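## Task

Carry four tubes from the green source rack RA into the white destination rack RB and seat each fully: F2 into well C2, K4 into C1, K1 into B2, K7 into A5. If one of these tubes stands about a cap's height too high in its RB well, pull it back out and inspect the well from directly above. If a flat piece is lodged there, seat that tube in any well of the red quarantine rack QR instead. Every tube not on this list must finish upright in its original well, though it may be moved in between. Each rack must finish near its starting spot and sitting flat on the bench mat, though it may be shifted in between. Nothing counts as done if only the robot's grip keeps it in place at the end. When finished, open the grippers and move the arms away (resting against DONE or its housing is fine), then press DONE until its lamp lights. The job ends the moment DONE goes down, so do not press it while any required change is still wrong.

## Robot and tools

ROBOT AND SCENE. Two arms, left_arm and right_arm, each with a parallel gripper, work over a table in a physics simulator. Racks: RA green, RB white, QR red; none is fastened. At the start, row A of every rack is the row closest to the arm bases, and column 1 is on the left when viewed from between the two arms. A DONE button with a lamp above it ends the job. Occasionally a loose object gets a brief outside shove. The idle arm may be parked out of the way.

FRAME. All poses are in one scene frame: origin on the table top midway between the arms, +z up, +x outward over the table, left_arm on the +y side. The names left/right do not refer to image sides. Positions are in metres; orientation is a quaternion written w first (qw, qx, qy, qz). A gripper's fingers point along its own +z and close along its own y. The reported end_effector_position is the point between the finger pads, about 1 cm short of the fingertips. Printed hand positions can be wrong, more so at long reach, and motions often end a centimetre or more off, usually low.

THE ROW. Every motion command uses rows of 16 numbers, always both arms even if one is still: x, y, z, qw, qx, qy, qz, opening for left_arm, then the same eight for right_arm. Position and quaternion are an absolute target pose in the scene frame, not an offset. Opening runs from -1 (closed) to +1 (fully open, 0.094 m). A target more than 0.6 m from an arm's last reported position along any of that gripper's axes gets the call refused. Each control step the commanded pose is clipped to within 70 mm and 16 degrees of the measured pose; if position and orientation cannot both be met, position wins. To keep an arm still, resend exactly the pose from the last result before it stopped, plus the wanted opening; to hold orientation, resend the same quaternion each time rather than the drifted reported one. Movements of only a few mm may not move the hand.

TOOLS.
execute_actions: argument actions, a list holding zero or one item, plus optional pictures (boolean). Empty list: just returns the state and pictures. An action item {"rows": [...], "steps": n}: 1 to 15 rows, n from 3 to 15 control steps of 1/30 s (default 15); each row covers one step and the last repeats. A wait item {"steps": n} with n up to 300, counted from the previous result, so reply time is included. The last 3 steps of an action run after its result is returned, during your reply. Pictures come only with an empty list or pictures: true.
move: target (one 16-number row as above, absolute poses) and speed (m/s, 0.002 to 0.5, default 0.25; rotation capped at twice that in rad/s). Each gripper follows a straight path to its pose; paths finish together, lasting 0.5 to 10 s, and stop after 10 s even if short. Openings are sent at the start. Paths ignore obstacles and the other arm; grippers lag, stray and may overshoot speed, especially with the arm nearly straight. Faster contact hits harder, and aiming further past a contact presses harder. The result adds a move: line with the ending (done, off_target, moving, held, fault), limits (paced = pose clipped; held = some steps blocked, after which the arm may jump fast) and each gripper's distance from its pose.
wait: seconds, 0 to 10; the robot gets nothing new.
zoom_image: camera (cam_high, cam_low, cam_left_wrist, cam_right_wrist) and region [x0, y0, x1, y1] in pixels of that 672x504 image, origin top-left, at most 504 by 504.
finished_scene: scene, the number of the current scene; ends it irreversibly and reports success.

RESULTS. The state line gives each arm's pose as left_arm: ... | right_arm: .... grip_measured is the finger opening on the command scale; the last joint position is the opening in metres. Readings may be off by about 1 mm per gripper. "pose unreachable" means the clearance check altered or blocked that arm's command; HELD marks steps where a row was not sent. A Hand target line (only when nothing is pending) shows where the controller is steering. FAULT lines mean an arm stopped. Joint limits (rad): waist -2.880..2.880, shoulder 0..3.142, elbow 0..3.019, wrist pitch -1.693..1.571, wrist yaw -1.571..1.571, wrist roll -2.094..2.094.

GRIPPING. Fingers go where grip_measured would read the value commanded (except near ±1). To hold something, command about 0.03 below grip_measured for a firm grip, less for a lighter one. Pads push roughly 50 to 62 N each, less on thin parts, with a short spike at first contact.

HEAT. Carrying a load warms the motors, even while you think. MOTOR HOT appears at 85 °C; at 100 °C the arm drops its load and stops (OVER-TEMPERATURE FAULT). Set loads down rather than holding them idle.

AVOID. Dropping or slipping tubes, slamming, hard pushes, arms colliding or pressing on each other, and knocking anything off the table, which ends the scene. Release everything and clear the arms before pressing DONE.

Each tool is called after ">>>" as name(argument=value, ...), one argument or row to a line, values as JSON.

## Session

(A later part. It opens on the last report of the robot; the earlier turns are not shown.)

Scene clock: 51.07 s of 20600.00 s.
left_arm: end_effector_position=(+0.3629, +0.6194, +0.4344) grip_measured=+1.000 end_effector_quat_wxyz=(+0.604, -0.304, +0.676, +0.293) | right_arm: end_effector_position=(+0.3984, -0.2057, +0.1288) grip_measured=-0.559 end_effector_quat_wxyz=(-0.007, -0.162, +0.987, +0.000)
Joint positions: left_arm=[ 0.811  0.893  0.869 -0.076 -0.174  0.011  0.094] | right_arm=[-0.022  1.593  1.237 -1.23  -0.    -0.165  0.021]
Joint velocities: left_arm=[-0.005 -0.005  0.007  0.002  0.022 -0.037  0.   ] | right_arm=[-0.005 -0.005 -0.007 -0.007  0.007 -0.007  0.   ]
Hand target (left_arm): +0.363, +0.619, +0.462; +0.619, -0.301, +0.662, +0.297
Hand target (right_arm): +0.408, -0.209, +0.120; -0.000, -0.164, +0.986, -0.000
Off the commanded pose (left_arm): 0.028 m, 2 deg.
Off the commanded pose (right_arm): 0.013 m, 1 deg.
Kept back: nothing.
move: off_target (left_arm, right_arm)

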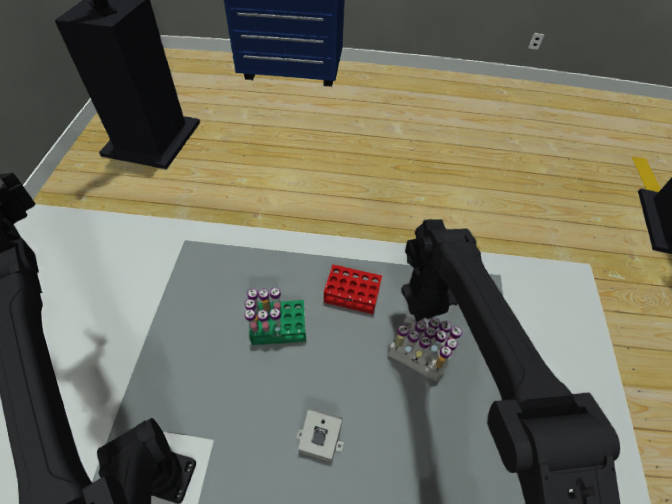

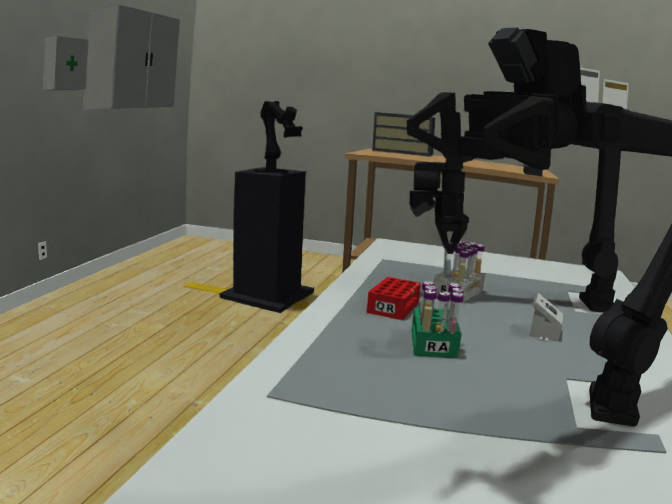

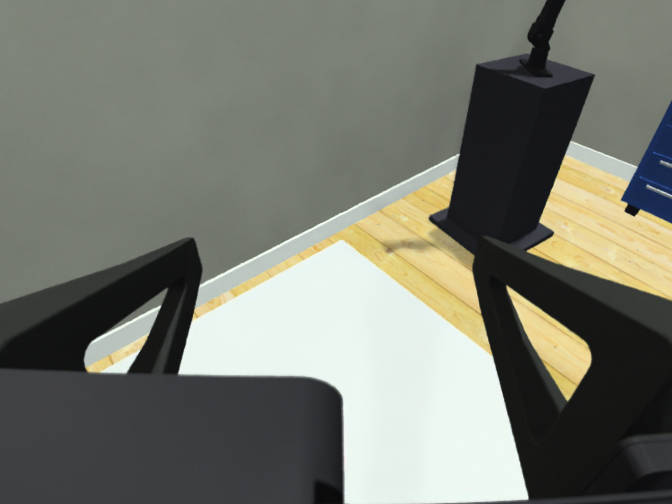

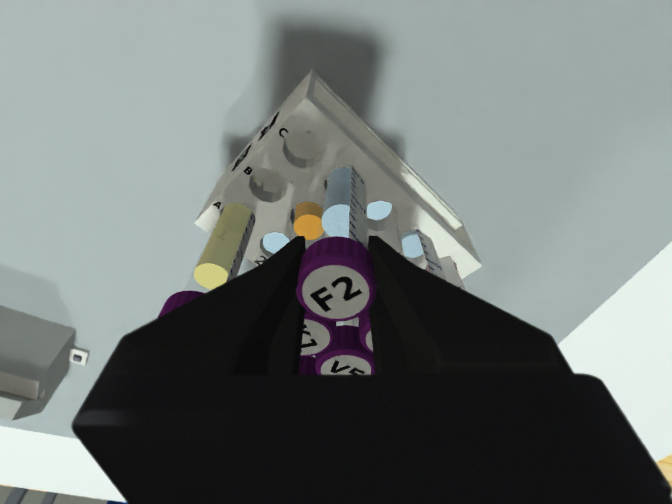

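>>> execute_actions(
  actions=[
    {"rows":[[0.364,0.62,0.462,0.619,-0.301,0.662,0.297,1,0.405,-0.206,0.129,0,-0.164,0.986,0,-0.45],[0.364,0.62,0.462,0.619,-0.301,0.662,0.297,1,0.405,-0.206,0.129,0,-0.164,0.986,0,-0.45],[0.364,0.62,0.462,0.619,-0.301,0.662,0.297,1,0.405,-0.206,0.129,0,-0.164,0.986,0,-0.45],[0.364,0.62,0.462,0.619,-0.301,0.662,0.297,1,0.405,-0.206,0.129,0,-0.164,0.986,0,-0.45],[0.364,0.62,0.462,0.619,-0.301,0.662,0.297,1,0.405,-0.206,0.129,0,-0.164,0.986,0,-0.45],[0.364,0.62,0.462,0.619,-0.301,0.662,0.297,1,0.412,-0.204,0.143,0.015,-0.164,0.986,0,-0.45],[0.364,0.62,0.462,0.619,-0.301,0.662,0.297,1,0.42,-0.203,0.156,0.03,-0.164,0.986,0,-0.45],[0.364,0.62,0.462,0.619,-0.301,0.662,0.297,1,0.42,-0.203,0.162,0.03,-0.164,0.986,0,-0.45],[0.364,0.62,0.462,0.619,-0.301,0.662,0.297,1,0.42,-0.203,0.168,0.03,-0.164,0.986,0,-0.45],[0.364,0.62,0.462,0.619,-0.301,0.662,0.297,1,0.42,-0.203,0.174,0.03,-0.164,0.986,0,-0.45],[0.364,0.62,0.462,0.619,-0.301,0.662,0.297,1,0.42,-0.203,0.18,0.03,-0.164,0.986,0,-0.45],[0.364,0.62,0.462,0.619,-0.301,0.662,0.297,1,0.42,-0.203,0.187,0.03,-0.164,0.986,0,-0.45],[0.364,0.62,0.462,0.619,-0.301,0.662,0.297,1,0.42,-0.203,0.194,0.03,-0.164,0.986,0,-0.45],[0.364,0.62,0.462,0.619,-0.301,0.662,0.297,1,0.42,-0.203,0.2,0.03,-0.164,0.986,0,-0.45]],"steps":15},
  ],
)

>>> move(
  target=[0.364,0.62,0.462,0.619,-0.301,0.662,0.297,1,0.427,0.129,0.22,0,-0.771,0.637,0,-0.1],
  speed=0.35,
)

>>> move(
  target=[0.364,0.62,0.462,0.619,-0.301,0.662,0.297,1,0.419,0.118,0.126,0,-0.771,0.637,0,-0.1],
  speed=0.07,
)

Scene clock: 51.93 s of 20600.00 s.
left_arm: end_effector_position=(+0.3629, +0.6194, +0.4344) grip_measured=+1.000 end_effector_quat_wxyz=(+0.604, -0.304, +0.676, +0.293) | right_arm: end_effector_position=(+0.3980, -0.2057, +0.1368) grip_measured=-0.452 end_effector_quat_wxyz=(-0.013, -0.162, +0.987, +0.000)
Joint positions: left_arm=[ 0.811  0.893  0.869 -0.076 -0.174  0.011  0.094] | right_arm=[-0.022  1.591  1.257 -1.262 -0.    -0.165  0.026]
Joint velocities: left_arm=[-0.015 -0.015 -0.002  0.007 -0.066 -0.007  0.   ] | right_arm=[-0.015 -0.073  0.242 -0.388 -0.037 -0.095  0.001]
Steps of this call (steps 1 to 14: nothing new was sent; steps 15 to 26: the first 12 steps of this action). Readings (end_effector_position):
15: left_arm (+0.3629, +0.6194, +0.4344) | right_arm (+0.3984, -0.2057, +0.1288)
16: left_arm (+0.3629, +0.6194, +0.4344) | right_arm (+0.3985, -0.2056, +0.1288)
18: left_arm (+0.3629, +0.6194, +0.4344) | right_arm (+0.3986, -0.2056, +0.1288)
22: left_arm (+0.3629, +0.6194, +0.4344) | right_arm (+0.3987, -0.2056, +0.1289)
26: the state above

Scene clock: 55.07 s of 20600.00 s.
left_arm: end_effector_position=(+0.3628, +0.6193, +0.4327) grip_measured=+1.000 end_effector_quat_wxyz=(+0.603, -0.304, +0.677, +0.293) | right_arm: end_effector_position=(+0.4216, +0.1198, +0.2119) grip_measured=-0.102 end_effector_quat_wxyz=(+0.012, +0.767, -0.642, -0.002)
Joint positions: left_arm=[ 0.811  0.893  0.866 -0.076 -0.174  0.011  0.094] | right_arm=[ 0.52   1.994  2.02  -1.62  -0.    -1.045  0.042]
Joint velocities: left_arm=[-0.005 -0.005  0.007  0.007 -0.037  0.022  0.   ] | right_arm=[-0.015 -0.015  0.017 -0.002 -0.022 -0.095 -0.001]
Hand target (left_arm): +0.363, +0.619, +0.462; +0.619, -0.301, +0.662, +0.297
Hand target (right_arm): +0.432, +0.126, +0.222; -0.002, +0.771, -0.637, -0.001
Off your previous action's commanded pose (left_arm): 0.028 m, 2 deg at its last step (step 3 of this call).
Off your previous action's commanded pose (right_arm): 0.052 m, 5 deg at its last step (step 3 of this call).
Off the commanded pose (left_arm): 0.029 m, 3 deg.
Off the commanded pose (right_arm): 0.013 m, 2 deg.
Kept back: nothing.
move: off_target (left_arm, right_arm)

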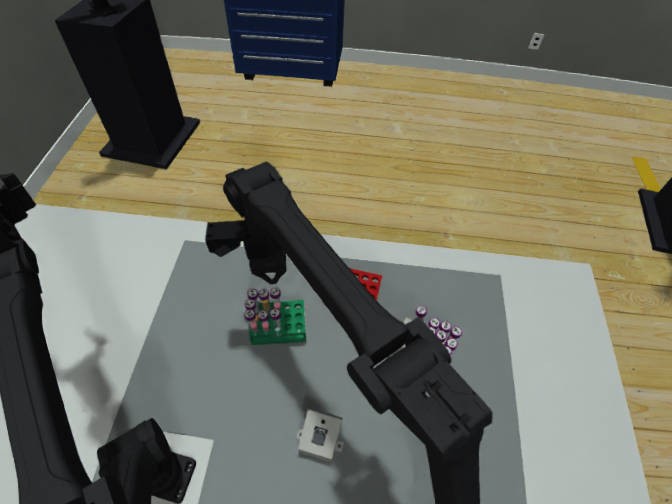

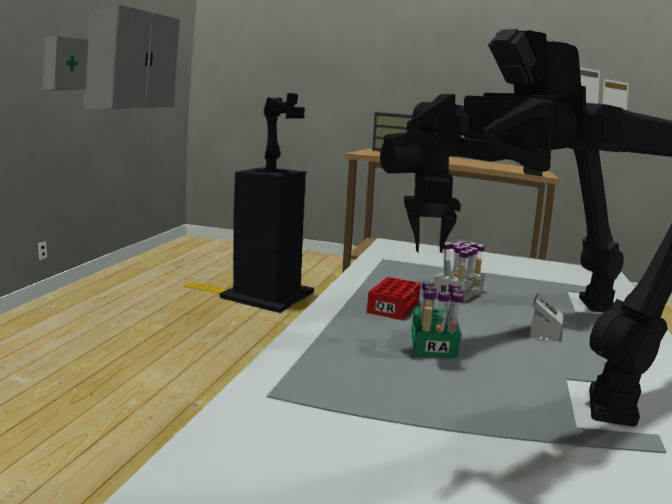

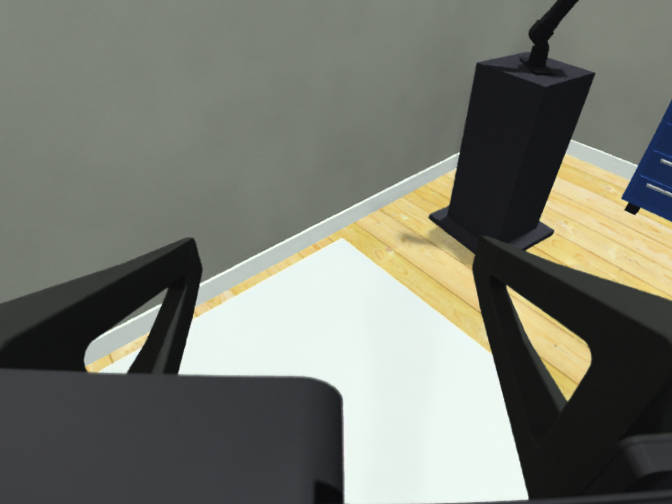

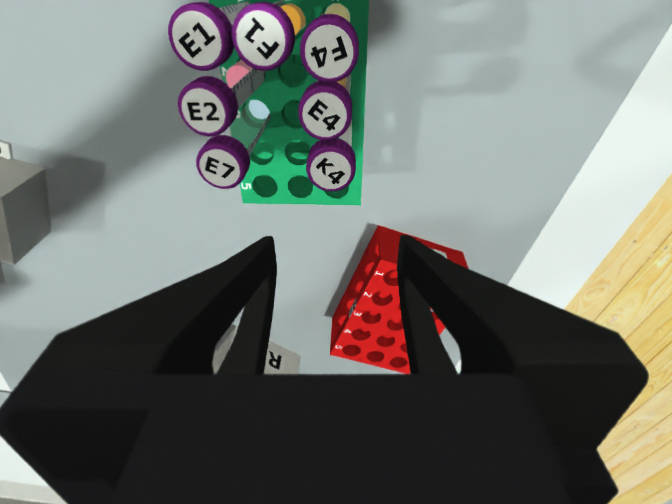

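Scene clock: 56.60 s of 20600.00 s.
left_arm: end_effector_position=(+0.3628, +0.6193, +0.4320) grip_measured=+1.000 end_effector_quat_wxyz=(+0.603, -0.305, +0.677, +0.293) | right_arm: end_effector_position=(+0.4180, +0.1167, +0.1262) grip_measured=-0.102 end_effector_quat_wxyz=(+0.006, +0.767, -0.642, -0.001)
Joint positions: left_arm=[ 0.811  0.893  0.865 -0.076 -0.174  0.011  0.094] | right_arm=[ 0.52   1.994  1.795 -1.384 -0.    -1.045  0.042]
Joint velocities: left_arm=[ 0.005  0.005  0.012 -0.017 -0.007  0.081  0.   ] | right_arm=[-0.015  0.005  0.017 -0.022  0.051 -0.007 -0.   ]
Hand target (left_arm): +0.363, +0.619, +0.462; +0.619, -0.301, +0.662, +0.297
Hand target (right_arm): +0.420, +0.119, +0.126; +0.000, +0.771, -0.637, -0.000
Off the commanded pose (left_arm): 0.030 m, 3 deg.
Off the commanded pose (right_arm): 0.002 m, 1 deg.
Kept back: nothing.
move: off_target (left_arm)

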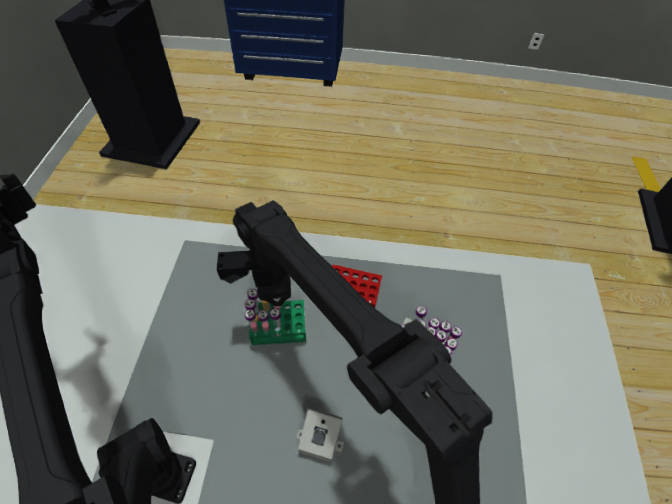

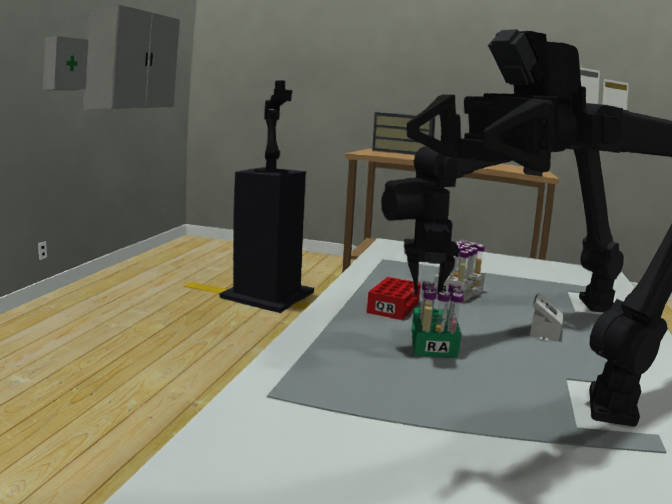

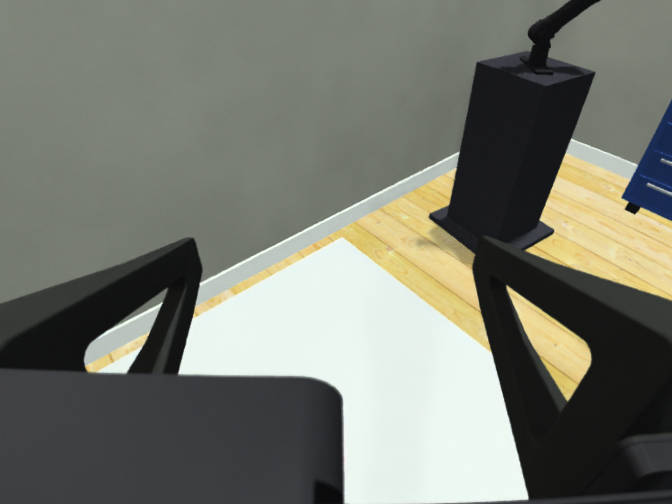

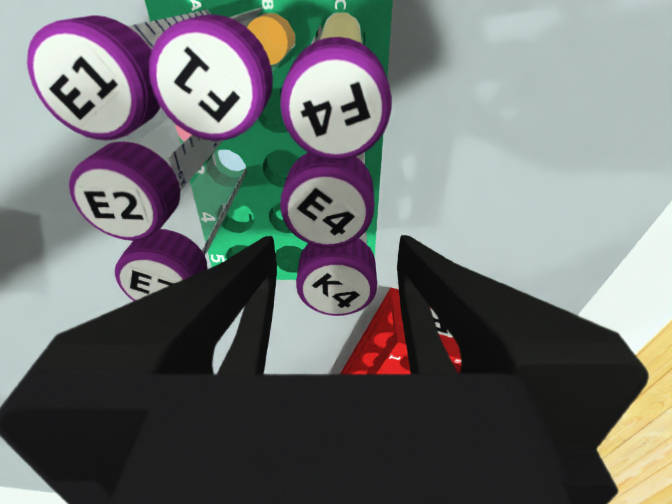

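C1: ψ=1.1.

>>> execute_actions(
  actions=[
    {"rows":[[0.364,0.62,0.462,0.619,-0.301,0.662,0.297,1,0.42,0.119,0.126,0,-0.771,0.637,0,-0.58]],"steps":15},
  ],
)

>>> execute_actions(
  actions=[
    {"rows":[[0.364,0.62,0.462,0.619,-0.301,0.662,0.297,1,0.425,0.123,0.142,0.015,-0.771,0.637,-0.003,-0.58],[0.364,0.62,0.462,0.619,-0.301,0.662,0.297,1,0.431,0.128,0.153,0.029,-0.771,0.637,-0.005,-0.58],[0.364,0.62,0.462,0.619,-0.301,0.662,0.297,1,0.431,0.128,0.158,0.029,-0.771,0.637,-0.005,-0.58],[0.364,0.62,0.462,0.619,-0.301,0.662,0.297,1,0.431,0.128,0.163,0.029,-0.771,0.637,-0.005,-0.58],[0.364,0.62,0.462,0.619,-0.301,0.662,0.297,1,0.431,0.128,0.168,0.029,-0.771,0.637,-0.005,-0.58],[0.364,0.62,0.462,0.619,-0.301,0.662,0.297,1,0.431,0.128,0.173,0.029,-0.771,0.637,-0.005,-0.58],[0.364,0.62,0.462,0.619,-0.301,0.662,0.297,1,0.431,0.128,0.178,0.029,-0.771,0.637,-0.005,-0.58],[0.364,0.62,0.462,0.619,-0.301,0.662,0.297,1,0.431,0.128,0.183,0.029,-0.771,0.637,-0.005,-0.58],[0.364,0.62,0.462,0.619,-0.301,0.662,0.297,1,0.431,0.128,0.188,0.029,-0.771,0.637,-0.005,-0.58],[0.364,0.62,0.462,0.619,-0.301,0.662,0.297,1,0.431,0.128,0.194,0.029,-0.771,0.637,-0.005,-0.58],[0.364,0.62,0.462,0.619,-0.301,0.662,0.297,1,0.431,0.128,0.2,0.029,-0.771,0.637,-0.005,-0.58],[0.364,0.62,0.462,0.619,-0.301,0.662,0.297,1,0.431,0.128,0.207,0.029,-0.771,0.637,-0.005,-0.58],[0.364,0.62,0.462,0.619,-0.301,0.662,0.297,1,0.431,0.128,0.215,0.029,-0.771,0.637,-0.005,-0.58],[0.364,0.62,0.462,0.619,-0.301,0.662,0.297,1,0.431,0.128,0.223,0.029,-0.771,0.637,-0.005,-0.58],[0.364,0.62,0.462,0.619,-0.301,0.662,0.297,1,0.431,0.128,0.232,0.029,-0.771,0.637,-0.005,-0.58]]},
  ],
)

>>> move(
  target=[0.364,0.62,0.462,0.619,-0.301,0.662,0.297,1,0.412,-0.165,0.26,0,-0.523,0.852,0,-0.58],
  speed=0.25,
)

>>> move(
  target=[0.364,0.62,0.462,0.619,-0.301,0.662,0.297,1,0.41,-0.191,0.183,0,-0.523,0.852,0,-0.58],
  speed=0.1,
)

>>> zoom_image(
  camera="cam_right_wrist",
  region=[246,40,426,220],
)

Scene clock: 57.47 s of 20600.00 s.
left_arm: end_effector_position=(+0.3628, +0.6193, +0.4320) grip_measured=+1.000 end_effector_quat_wxyz=(+0.603, -0.305, +0.677, +0.293) | right_arm: end_effector_position=(+0.4180, +0.1167, +0.1262) grip_measured=-0.556 end_effector_quat_wxyz=(+0.006, +0.767, -0.642, -0.001)
Joint positions: left_arm=[ 0.811  0.893  0.865 -0.076 -0.174  0.011  0.094] | right_arm=[ 0.52   1.994  1.795 -1.384 -0.    -1.045  0.021]
Joint velocities: left_arm=[-0.005  0.005 -0.017 -0.012 -0.051 -0.007  0.   ] | right_arm=[-0.015 -0.005 -0.017  0.007  0.037 -0.095  0.   ]
Steps of this call (steps 1 to 14: nothing new was sent; steps 15 to 26: the first 12 steps of this action). Readings (end_effector_position):
15: left_arm (+0.3628, +0.6193, +0.4320) | right_arm (+0.4180, +0.1167, +0.1262)
16: left_arm (+0.3628, +0.6193, +0.4320) | right_arm (+0.4180, +0.1167, +0.1262)
18: left_arm (+0.3628, +0.6193, +0.4320) | right_arm (+0.4180, +0.1167, +0.1262)
22: left_arm (+0.3628, +0.6193, +0.4320) | right_arm (+0.4180, +0.1167, +0.1262)
26: the state above

Scene clock: 57.97 s of 20600.00 s.
left_arm: end_effector_position=(+0.3628, +0.6193, +0.4320) grip_measured=+1.000 end_effector_quat_wxyz=(+0.603, -0.305, +0.677, +0.293) | right_arm: end_effector_position=(+0.4181, +0.1168, +0.1474) grip_measured=-0.556 end_effector_quat_wxyz=(+0.013, +0.767, -0.642, -0.002)
Joint positions: left_arm=[ 0.811  0.893  0.865 -0.076 -0.174  0.011  0.094] | right_arm=[ 0.52   1.994  1.85  -1.453 -0.    -1.045  0.021]
Joint velocities: left_arm=[ 0.005 -0.005 -0.002  0.007  0.022  0.037  0.   ] | right_arm=[-0.015 -0.015  0.354 -0.447  0.125 -0.095  0.   ]
Off your previous action's commanded pose (left_arm): 0.030 m, 3 deg at its last step (step 3 of this call).
Off your previous action's commanded pose (right_arm): 0.003 m, 1 deg at its last step (step 3 of this call).
Steps of this call (steps 1 to 3: the last 3 steps of your previous action; steps 4 to 15: the first 12 steps of this action). Readings (end_effector_position):
4: left_arm (+0.3628, +0.6193, +0.4320) | right_arm (+0.4180, +0.1167, +0.1262)
5: left_arm (+0.3628, +0.6193, +0.4320) | right_arm (+0.4180, +0.1167, +0.1262)
7: left_arm (+0.3628, +0.6193, +0.4320) | right_arm (+0.4180, +0.1167, +0.1262)
11: left_arm (+0.3628, +0.6193, +0.4320) | right_arm (+0.4172, +0.1161, +0.1313)
15: the state above

Scene clock: 60.23 s of 20600.00 s.
left_arm: end_effector_position=(+0.3627, +0.6193, +0.4306) grip_measured=+1.000 end_effector_quat_wxyz=(+0.602, -0.305, +0.678, +0.292) | right_arm: end_effector_position=(+0.4120, -0.1668, +0.2533) grip_measured=-0.556 end_effector_quat_wxyz=(+0.001, -0.526, +0.851, -0.001)
Joint positions: left_arm=[ 0.811  0.893  0.863 -0.076 -0.174  0.011  0.094] | right_arm=[ 0.055  1.575  1.549 -1.543  0.001 -0.869  0.021]
Joint velocities: left_arm=[-0.015 -0.005  0.012  0.007  0.007  0.007  0.   ] | right_arm=[ 0.005 -0.015  0.007 -0.022  0.022 -0.066  0.   ]
Hand target (left_arm): +0.363, +0.619, +0.461; +0.619, -0.301, +0.662, +0.297
Hand target (right_arm): +0.405, -0.165, +0.258; -0.000, -0.523, +0.852, -0.001
Off your previous action's commanded pose (left_arm): 0.030 m, 3 deg at its last step (step 3 of this call).
Off your previous action's commanded pose (right_arm): 0.068 m, 5 deg at its last step (step 3 of this call); position clipped at that step.
Off the commanded pose (left_arm): 0.031 m, 3 deg.
Off the commanded pose (right_arm): 0.007 m, 0 deg.
Kept back: nothing.
move: off_target (left_arm)

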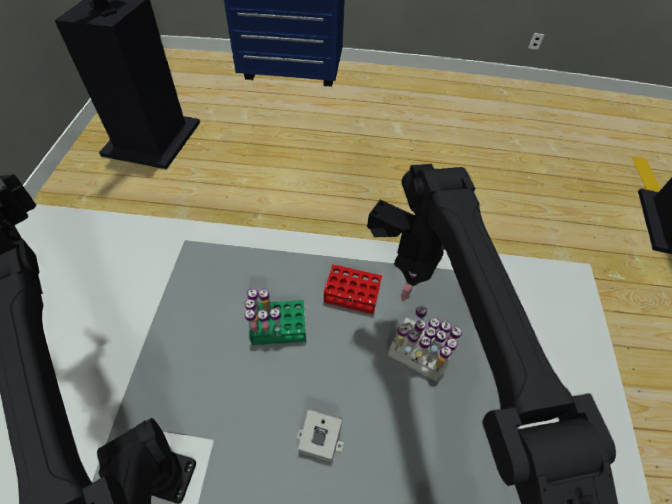

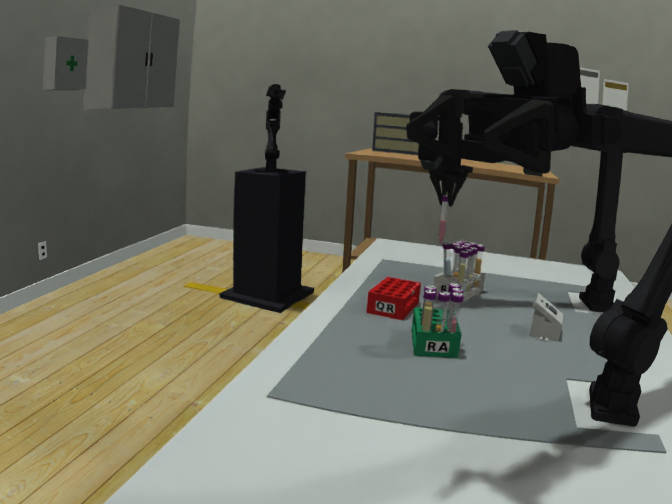

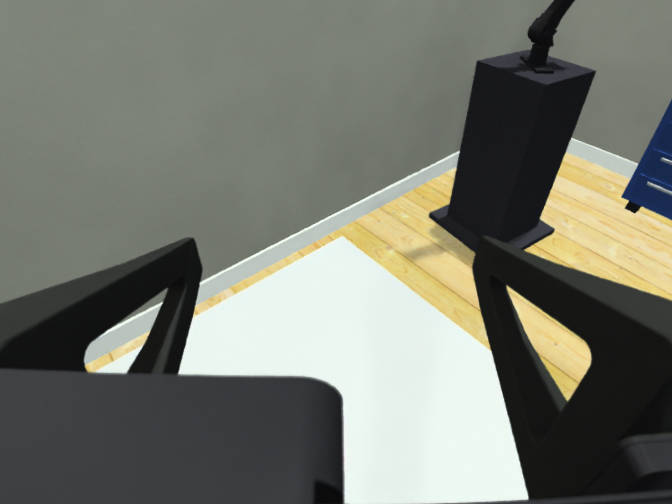

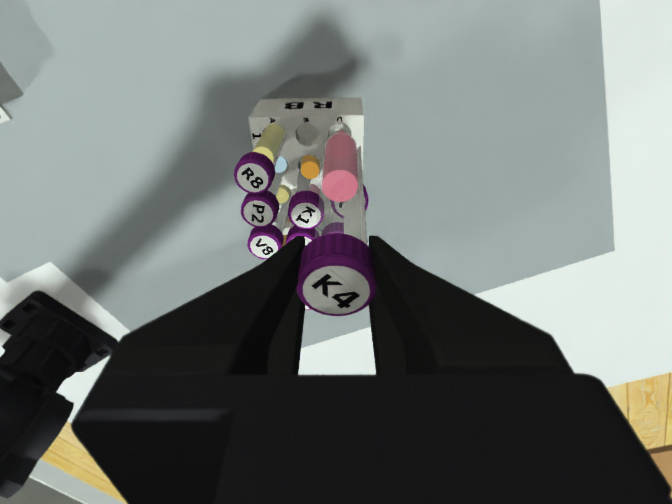

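Scene clock: 61.30 s of 20600.00 s.
left_arm: end_effector_position=(+0.3627, +0.6193, +0.4306) grip_measured=+1.000 end_effector_quat_wxyz=(+0.602, -0.305, +0.678, +0.292) | right_arm: end_effector_position=(+0.4064, -0.1885, +0.1856) grip_measured=-0.556 end_effector_quat_wxyz=(-0.004, -0.520, +0.854, +0.001)
Joint positions: left_arm=[ 0.811  0.893  0.863 -0.076 -0.174  0.011  0.094] | right_arm=[ 0.012  1.575  1.371 -1.374  0.001 -0.898  0.021]
Joint velocities: left_arm=[ 0.005 -0.005 -0.007 -0.017 -0.037 -0.081  0.   ] | right_arm=[-0.005 -0.015  0.012  0.002  0.022 -0.037 -0.001]
Hand target (left_arm): +0.363, +0.619, +0.462; +0.619, -0.301, +0.662, +0.297
Hand target (right_arm): +0.410, -0.191, +0.183; -0.000, -0.523, +0.852, -0.000
Off the commanded pose (left_arm): 0.031 m, 3 deg.
Off the commanded pose (right_arm): 0.005 m, 1 deg.
Kept back: nothing.
move: off_target (left_arm)

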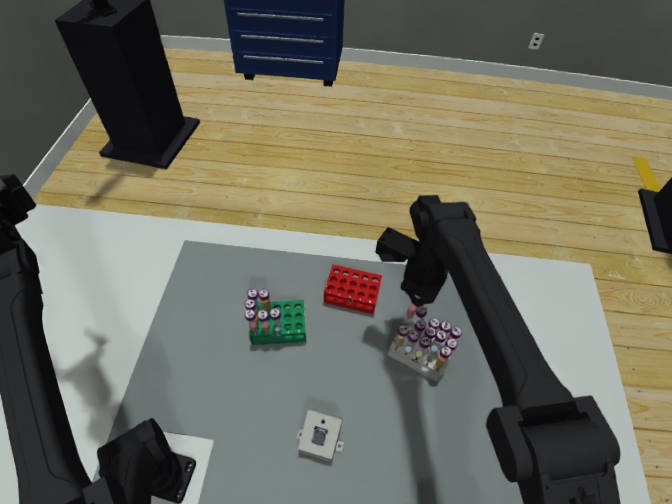

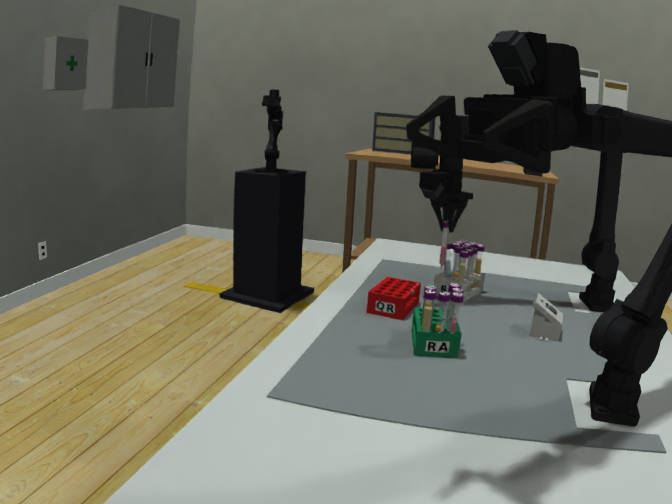

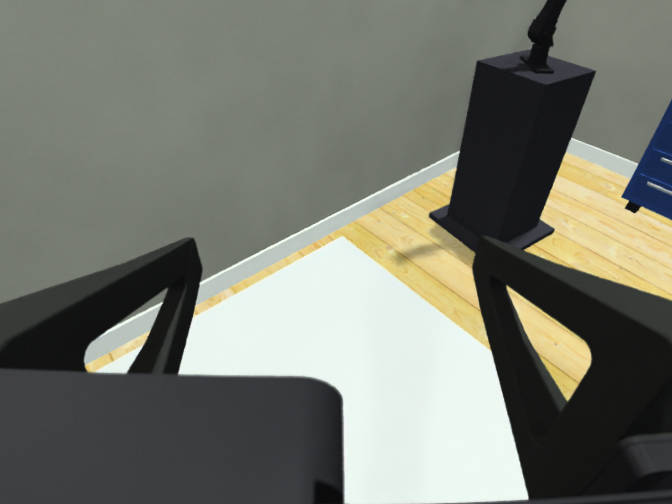

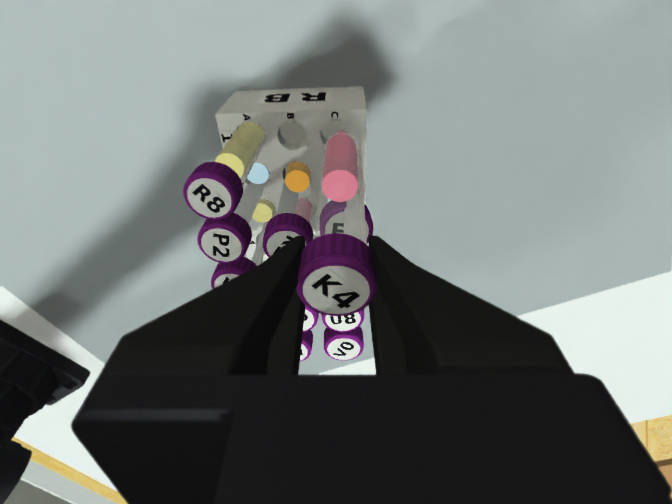

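Region (246, 40, 426, 220) of cam_right_wrist's 672x504 image, scaled by 2.800, with more detail than that image has.

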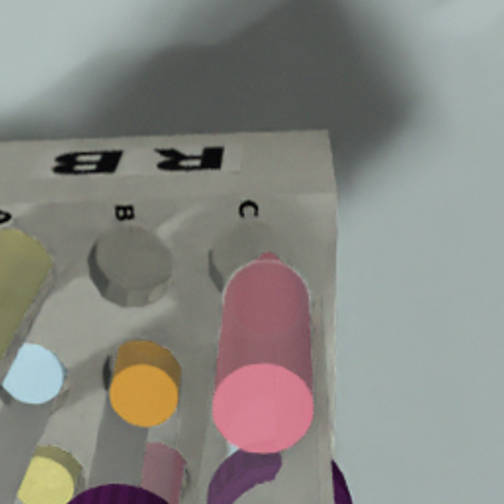

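>>> move(
  target=[0.364,0.62,0.462,0.619,-0.301,0.662,0.297,1,0.401,-0.19,0.157,0,-0.523,0.852,0,-0.58],
  speed=0.03,
)

Scene clock: 62.83 s of 20600.00 s.
left_arm: end_effector_position=(+0.3627, +0.6193, +0.4306) grip_measured=+1.000 end_effector_quat_wxyz=(+0.602, -0.305, +0.678, +0.292) | right_arm: end_effector_position=(+0.3991, -0.1899, +0.1583) grip_measured=-0.556 end_effector_quat_wxyz=(-0.005, -0.520, +0.854, +0.001)
Joint positions: left_arm=[ 0.811  0.893  0.863 -0.076 -0.174  0.011  0.094] | right_arm=[ 0.012  1.575  1.297 -1.303  0.001 -0.899  0.021]
Joint velocities: left_arm=[-0.005  0.015 -0.022  0.007 -0.081 -0.037  0.   ] | right_arm=[-0.015 -0.005 -0.012 -0.012  0.007 -0.022  0.   ]
Hand target (left_arm): +0.363, +0.619, +0.462; +0.619, -0.301, +0.662, +0.297
Hand target (right_arm): +0.401, -0.190, +0.157; -0.000, -0.523, +0.852, -0.000
Off the commanded pose (left_arm): 0.031 m, 3 deg.
Off the commanded pose (right_arm): 0.002 m, 1 deg.
Kept back: nothing.
move: off_target (left_arm)

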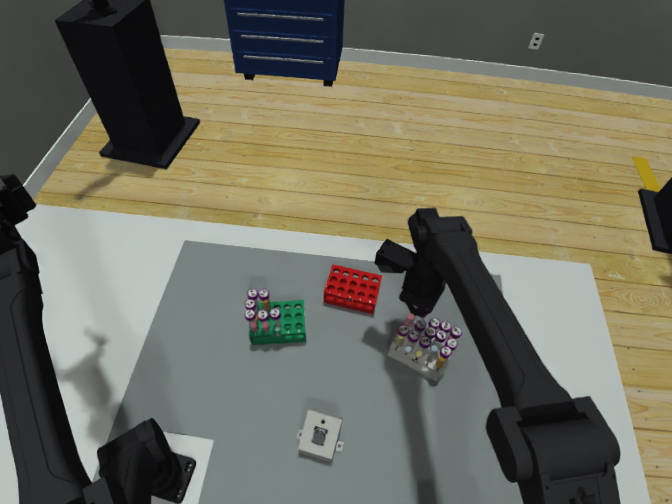

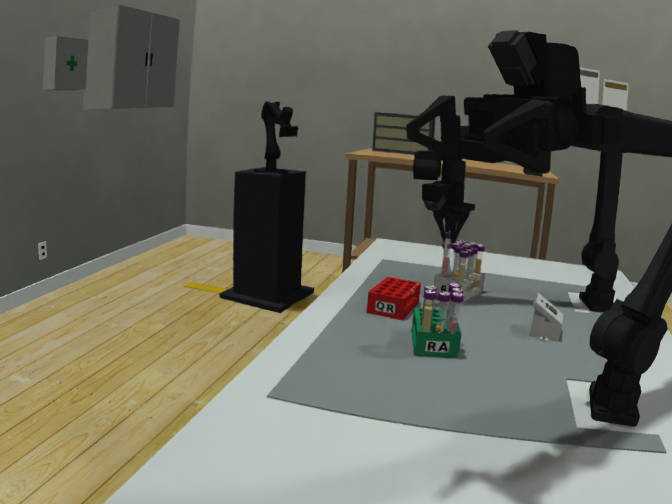

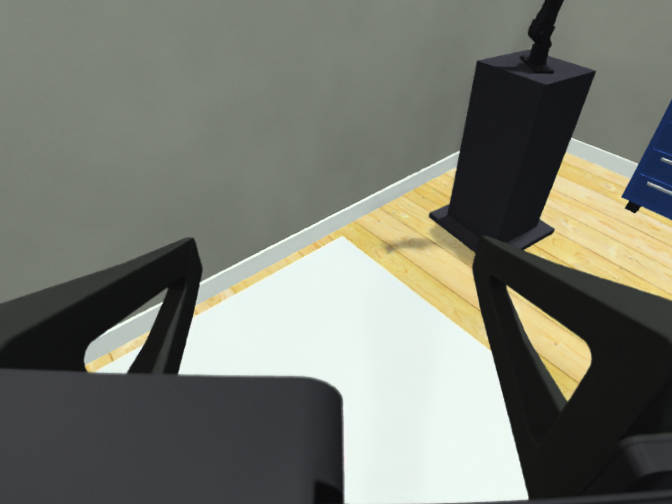

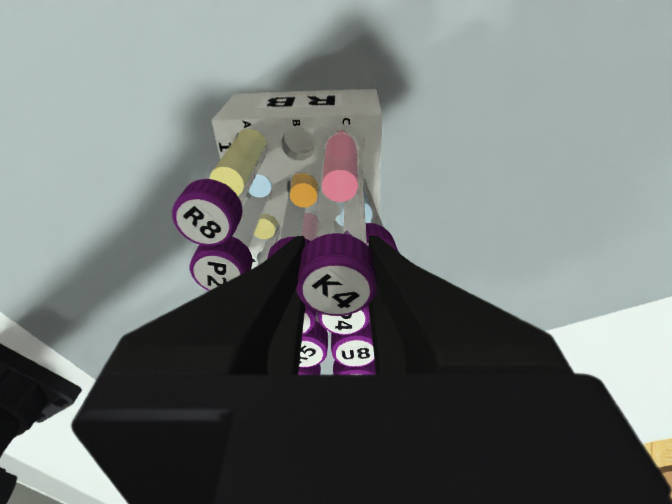

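The cap needs to clear F2's cap: move outward/+y first while lowering a little.

>>> move(
  target=[0.364,0.62,0.462,0.619,-0.301,0.662,0.297,1,0.413,-0.178,0.14,0,-0.523,0.852,0,-0.58],
  speed=0.03,
)

>>> move(
  target=[0.364,0.62,0.462,0.619,-0.301,0.662,0.297,1,0.416,-0.178,0.119,0,-0.523,0.852,0,-0.58],
  speed=0.03,
)

Scene clock: 64.33 s of 20600.00 s.
left_arm: end_effector_position=(+0.3627, +0.6193, +0.4306) grip_measured=+1.000 end_effector_quat_wxyz=(+0.602, -0.305, +0.678, +0.292) | right_arm: end_effector_position=(+0.4049, -0.1863, +0.1505) grip_measured=-0.556 end_effector_quat_wxyz=(-0.002, -0.522, +0.853, +0.000)
Joint positions: left_arm=[ 0.811  0.893  0.863 -0.076 -0.174  0.011  0.094] | right_arm=[ 0.018  1.593  1.297 -1.279  0.001 -0.899  0.021]
Joint velocities: left_arm=[-0.005 -0.015 -0.022  0.002 -0.022 -0.051  0.   ] | right_arm=[ 0.015 -0.005 -0.007 -0.007 -0.022  0.007 -0.001]
Hand target (left_arm): +0.363, +0.619, +0.462; +0.619, -0.301, +0.662, +0.297
Hand target (right_arm): +0.413, -0.178, +0.140; -0.000, -0.523, +0.852, +0.000
Off the commanded pose (left_arm): 0.031 m, 3 deg.
Off the commanded pose (right_arm): 0.016 m, 0 deg.
Kept back: nothing.
move: off_target (left_arm, right_arm)

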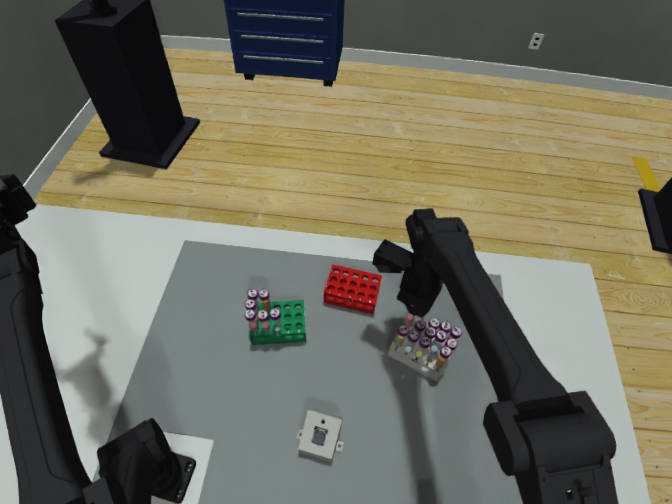

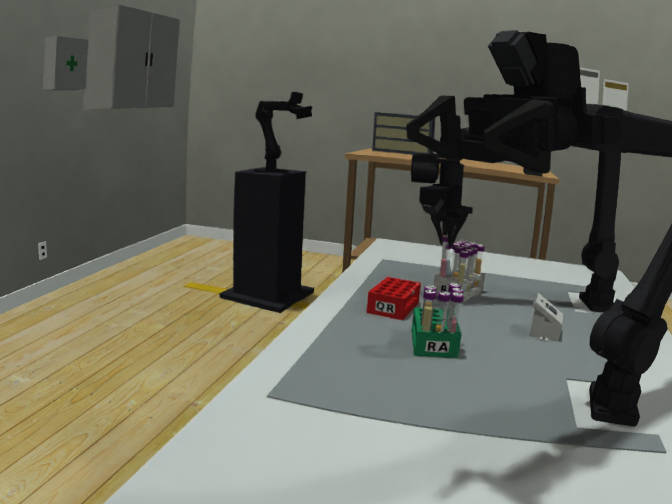

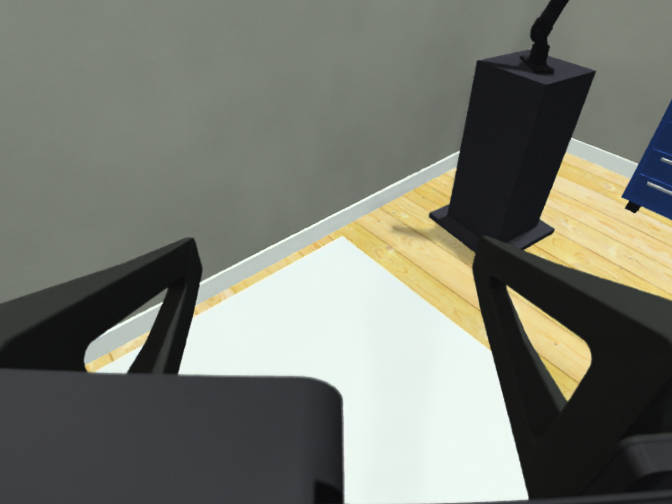

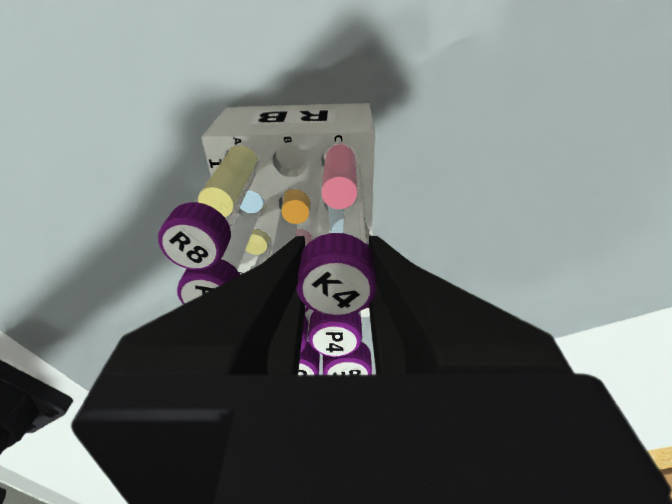

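Scene clock: 65.70 s of 20600.00 s.
left_arm: end_effector_position=(+0.3627, +0.6193, +0.4306) grip_measured=+1.000 end_effector_quat_wxyz=(+0.602, -0.305, +0.678, +0.292) | right_arm: end_effector_position=(+0.4087, -0.1834, +0.1481) grip_measured=-0.556 end_effector_quat_wxyz=(+0.007, -0.524, +0.852, -0.004)
Joint positions: left_arm=[ 0.811  0.893  0.863 -0.076 -0.174  0.011  0.094] | right_arm=[ 0.022  1.593  1.29  -1.252  0.002 -0.899  0.021]
Joint velocities: left_arm=[ 0.015 -0.005 -0.012 -0.007 -0.007 -0.022  0.   ] | right_arm=[ 0.005 -0.015 -0.002  0.002  0.022  0.081 -0.002]
Hand target (left_arm): +0.363, +0.619, +0.462; +0.619, -0.301, +0.662, +0.297
Hand target (right_arm): +0.415, -0.179, +0.120; -0.000, -0.523, +0.852, +0.000
Off the commanded pose (left_arm): 0.031 m, 3 deg.
Off the commanded pose (right_arm): 0.030 m, 1 deg.
Kept back: nothing.
move: off_target (left_arm, right_arm)

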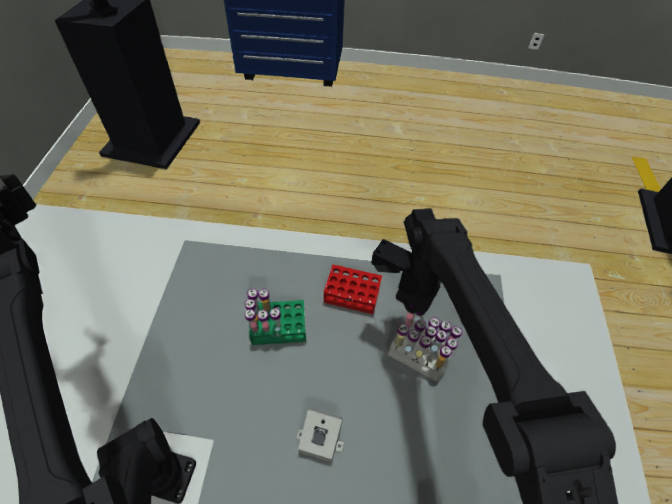

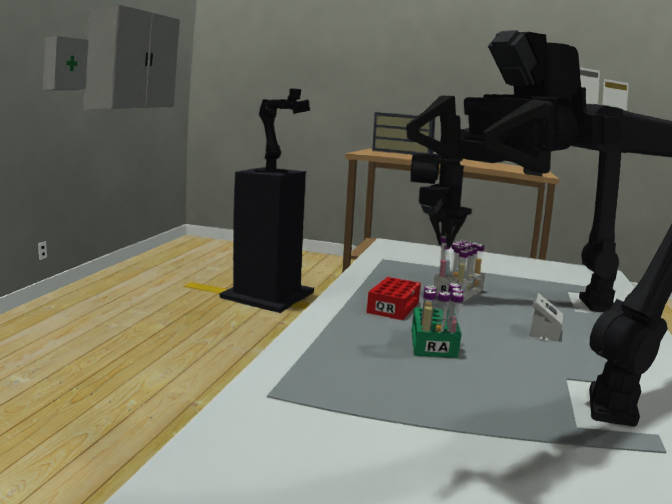

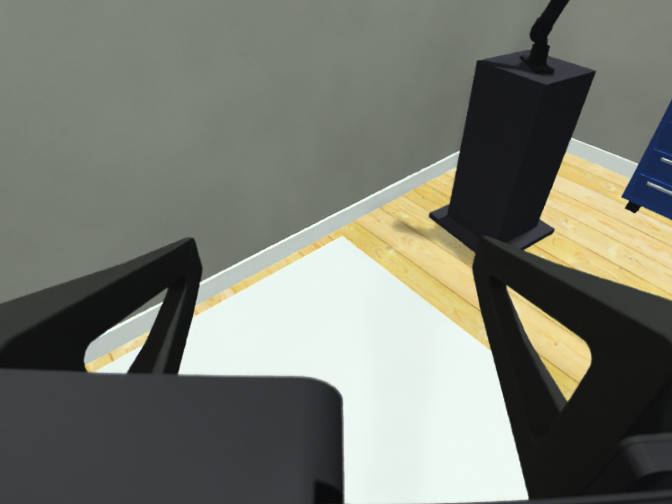

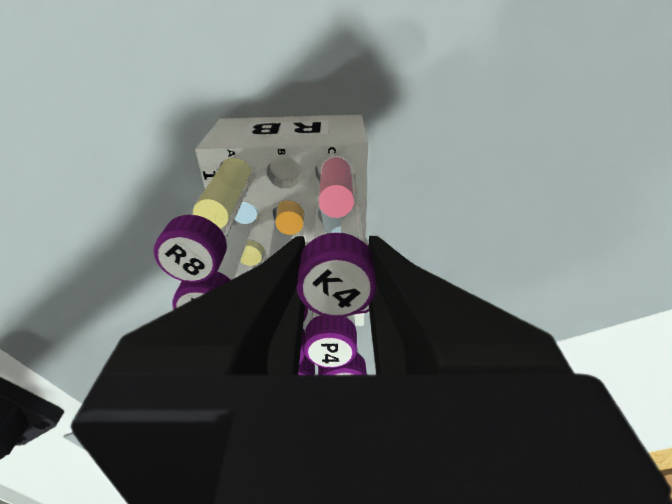

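>>> execute_actions(
  actions=[
    {"rows":[[0.364,0.62,0.462,0.619,-0.301,0.662,0.297,1,0.408,-0.183,0.149,0,-0.523,0.852,0,-0.58]],"steps":10},
  ],
  pictures=true,
)

>>> zoom_image(
  camera="cam_low",
  region=[415,210,505,300],
)

Scene clock: 66.03 s of 20600.00 s.
left_arm: end_effector_position=(+0.3627, +0.6193, +0.4306) grip_measured=+1.000 end_effector_quat_wxyz=(+0.602, -0.305, +0.678, +0.292) | right_arm: end_effector_position=(+0.4064, -0.1839, +0.1484) grip_measured=-0.556 end_effector_quat_wxyz=(+0.003, -0.524, +0.852, -0.002)
Joint positions: left_arm=[ 0.811  0.893  0.863 -0.076 -0.174  0.011  0.094] | right_arm=[ 0.022  1.592  1.29  -1.262  0.002 -0.899  0.021]
Joint velocities: left_arm=[-0.015 -0.005 -0.007 -0.002 -0.022 -0.037  0.   ] | right_arm=[-0.015  0.015  0.002  0.007 -0.095  0.022  0.001]
Steps of this call (steps 1 to 3: nothing new was sent; steps 4 to 10: the first 7 steps of this action). Readings (end_effector_position):
4: left_arm (+0.3627, +0.6193, +0.4306) | right_arm (+0.4075, -0.1837, +0.1483)
5: left_arm (+0.3627, +0.6193, +0.4306) | right_arm (+0.4066, -0.1838, +0.1483)
7: left_arm (+0.3627, +0.6193, +0.4306) | right_arm (+0.4064, -0.1839, +0.1484)
10: the state above

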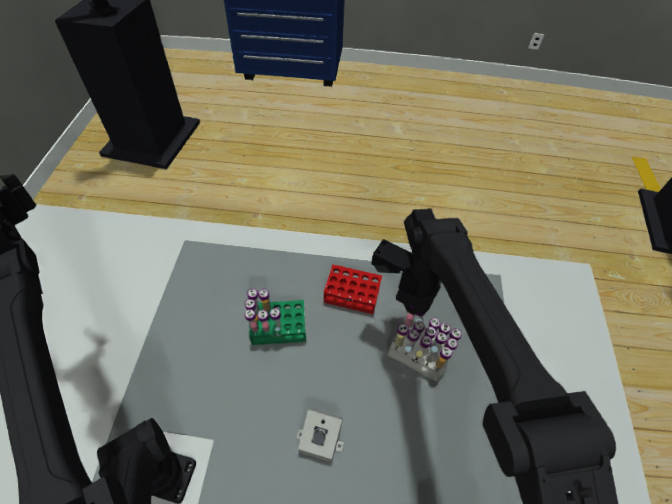

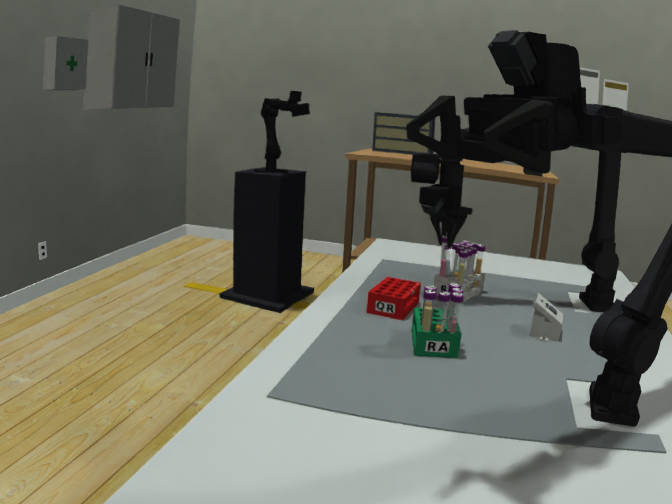

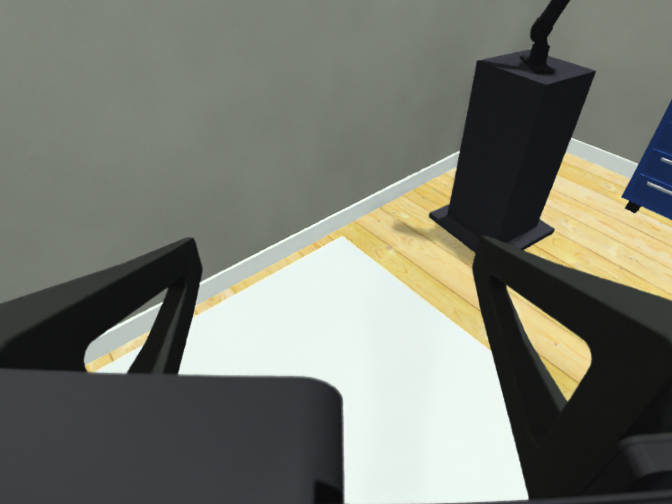

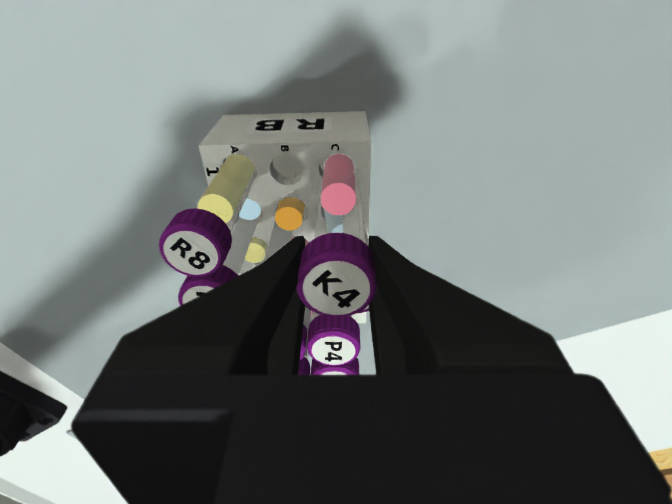

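Region (415, 210, 505, 300) of cam_low's 672x504 image, scaled by 5.600, with more detail than that image has.

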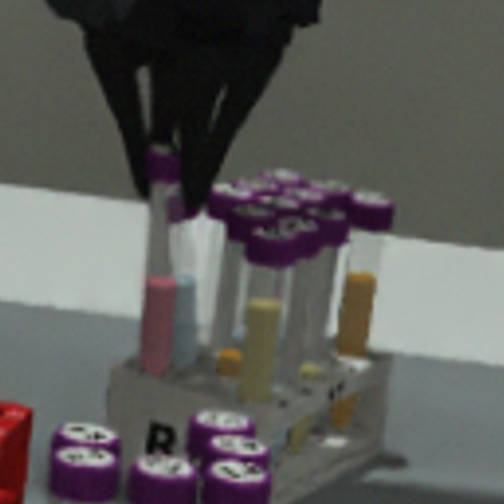

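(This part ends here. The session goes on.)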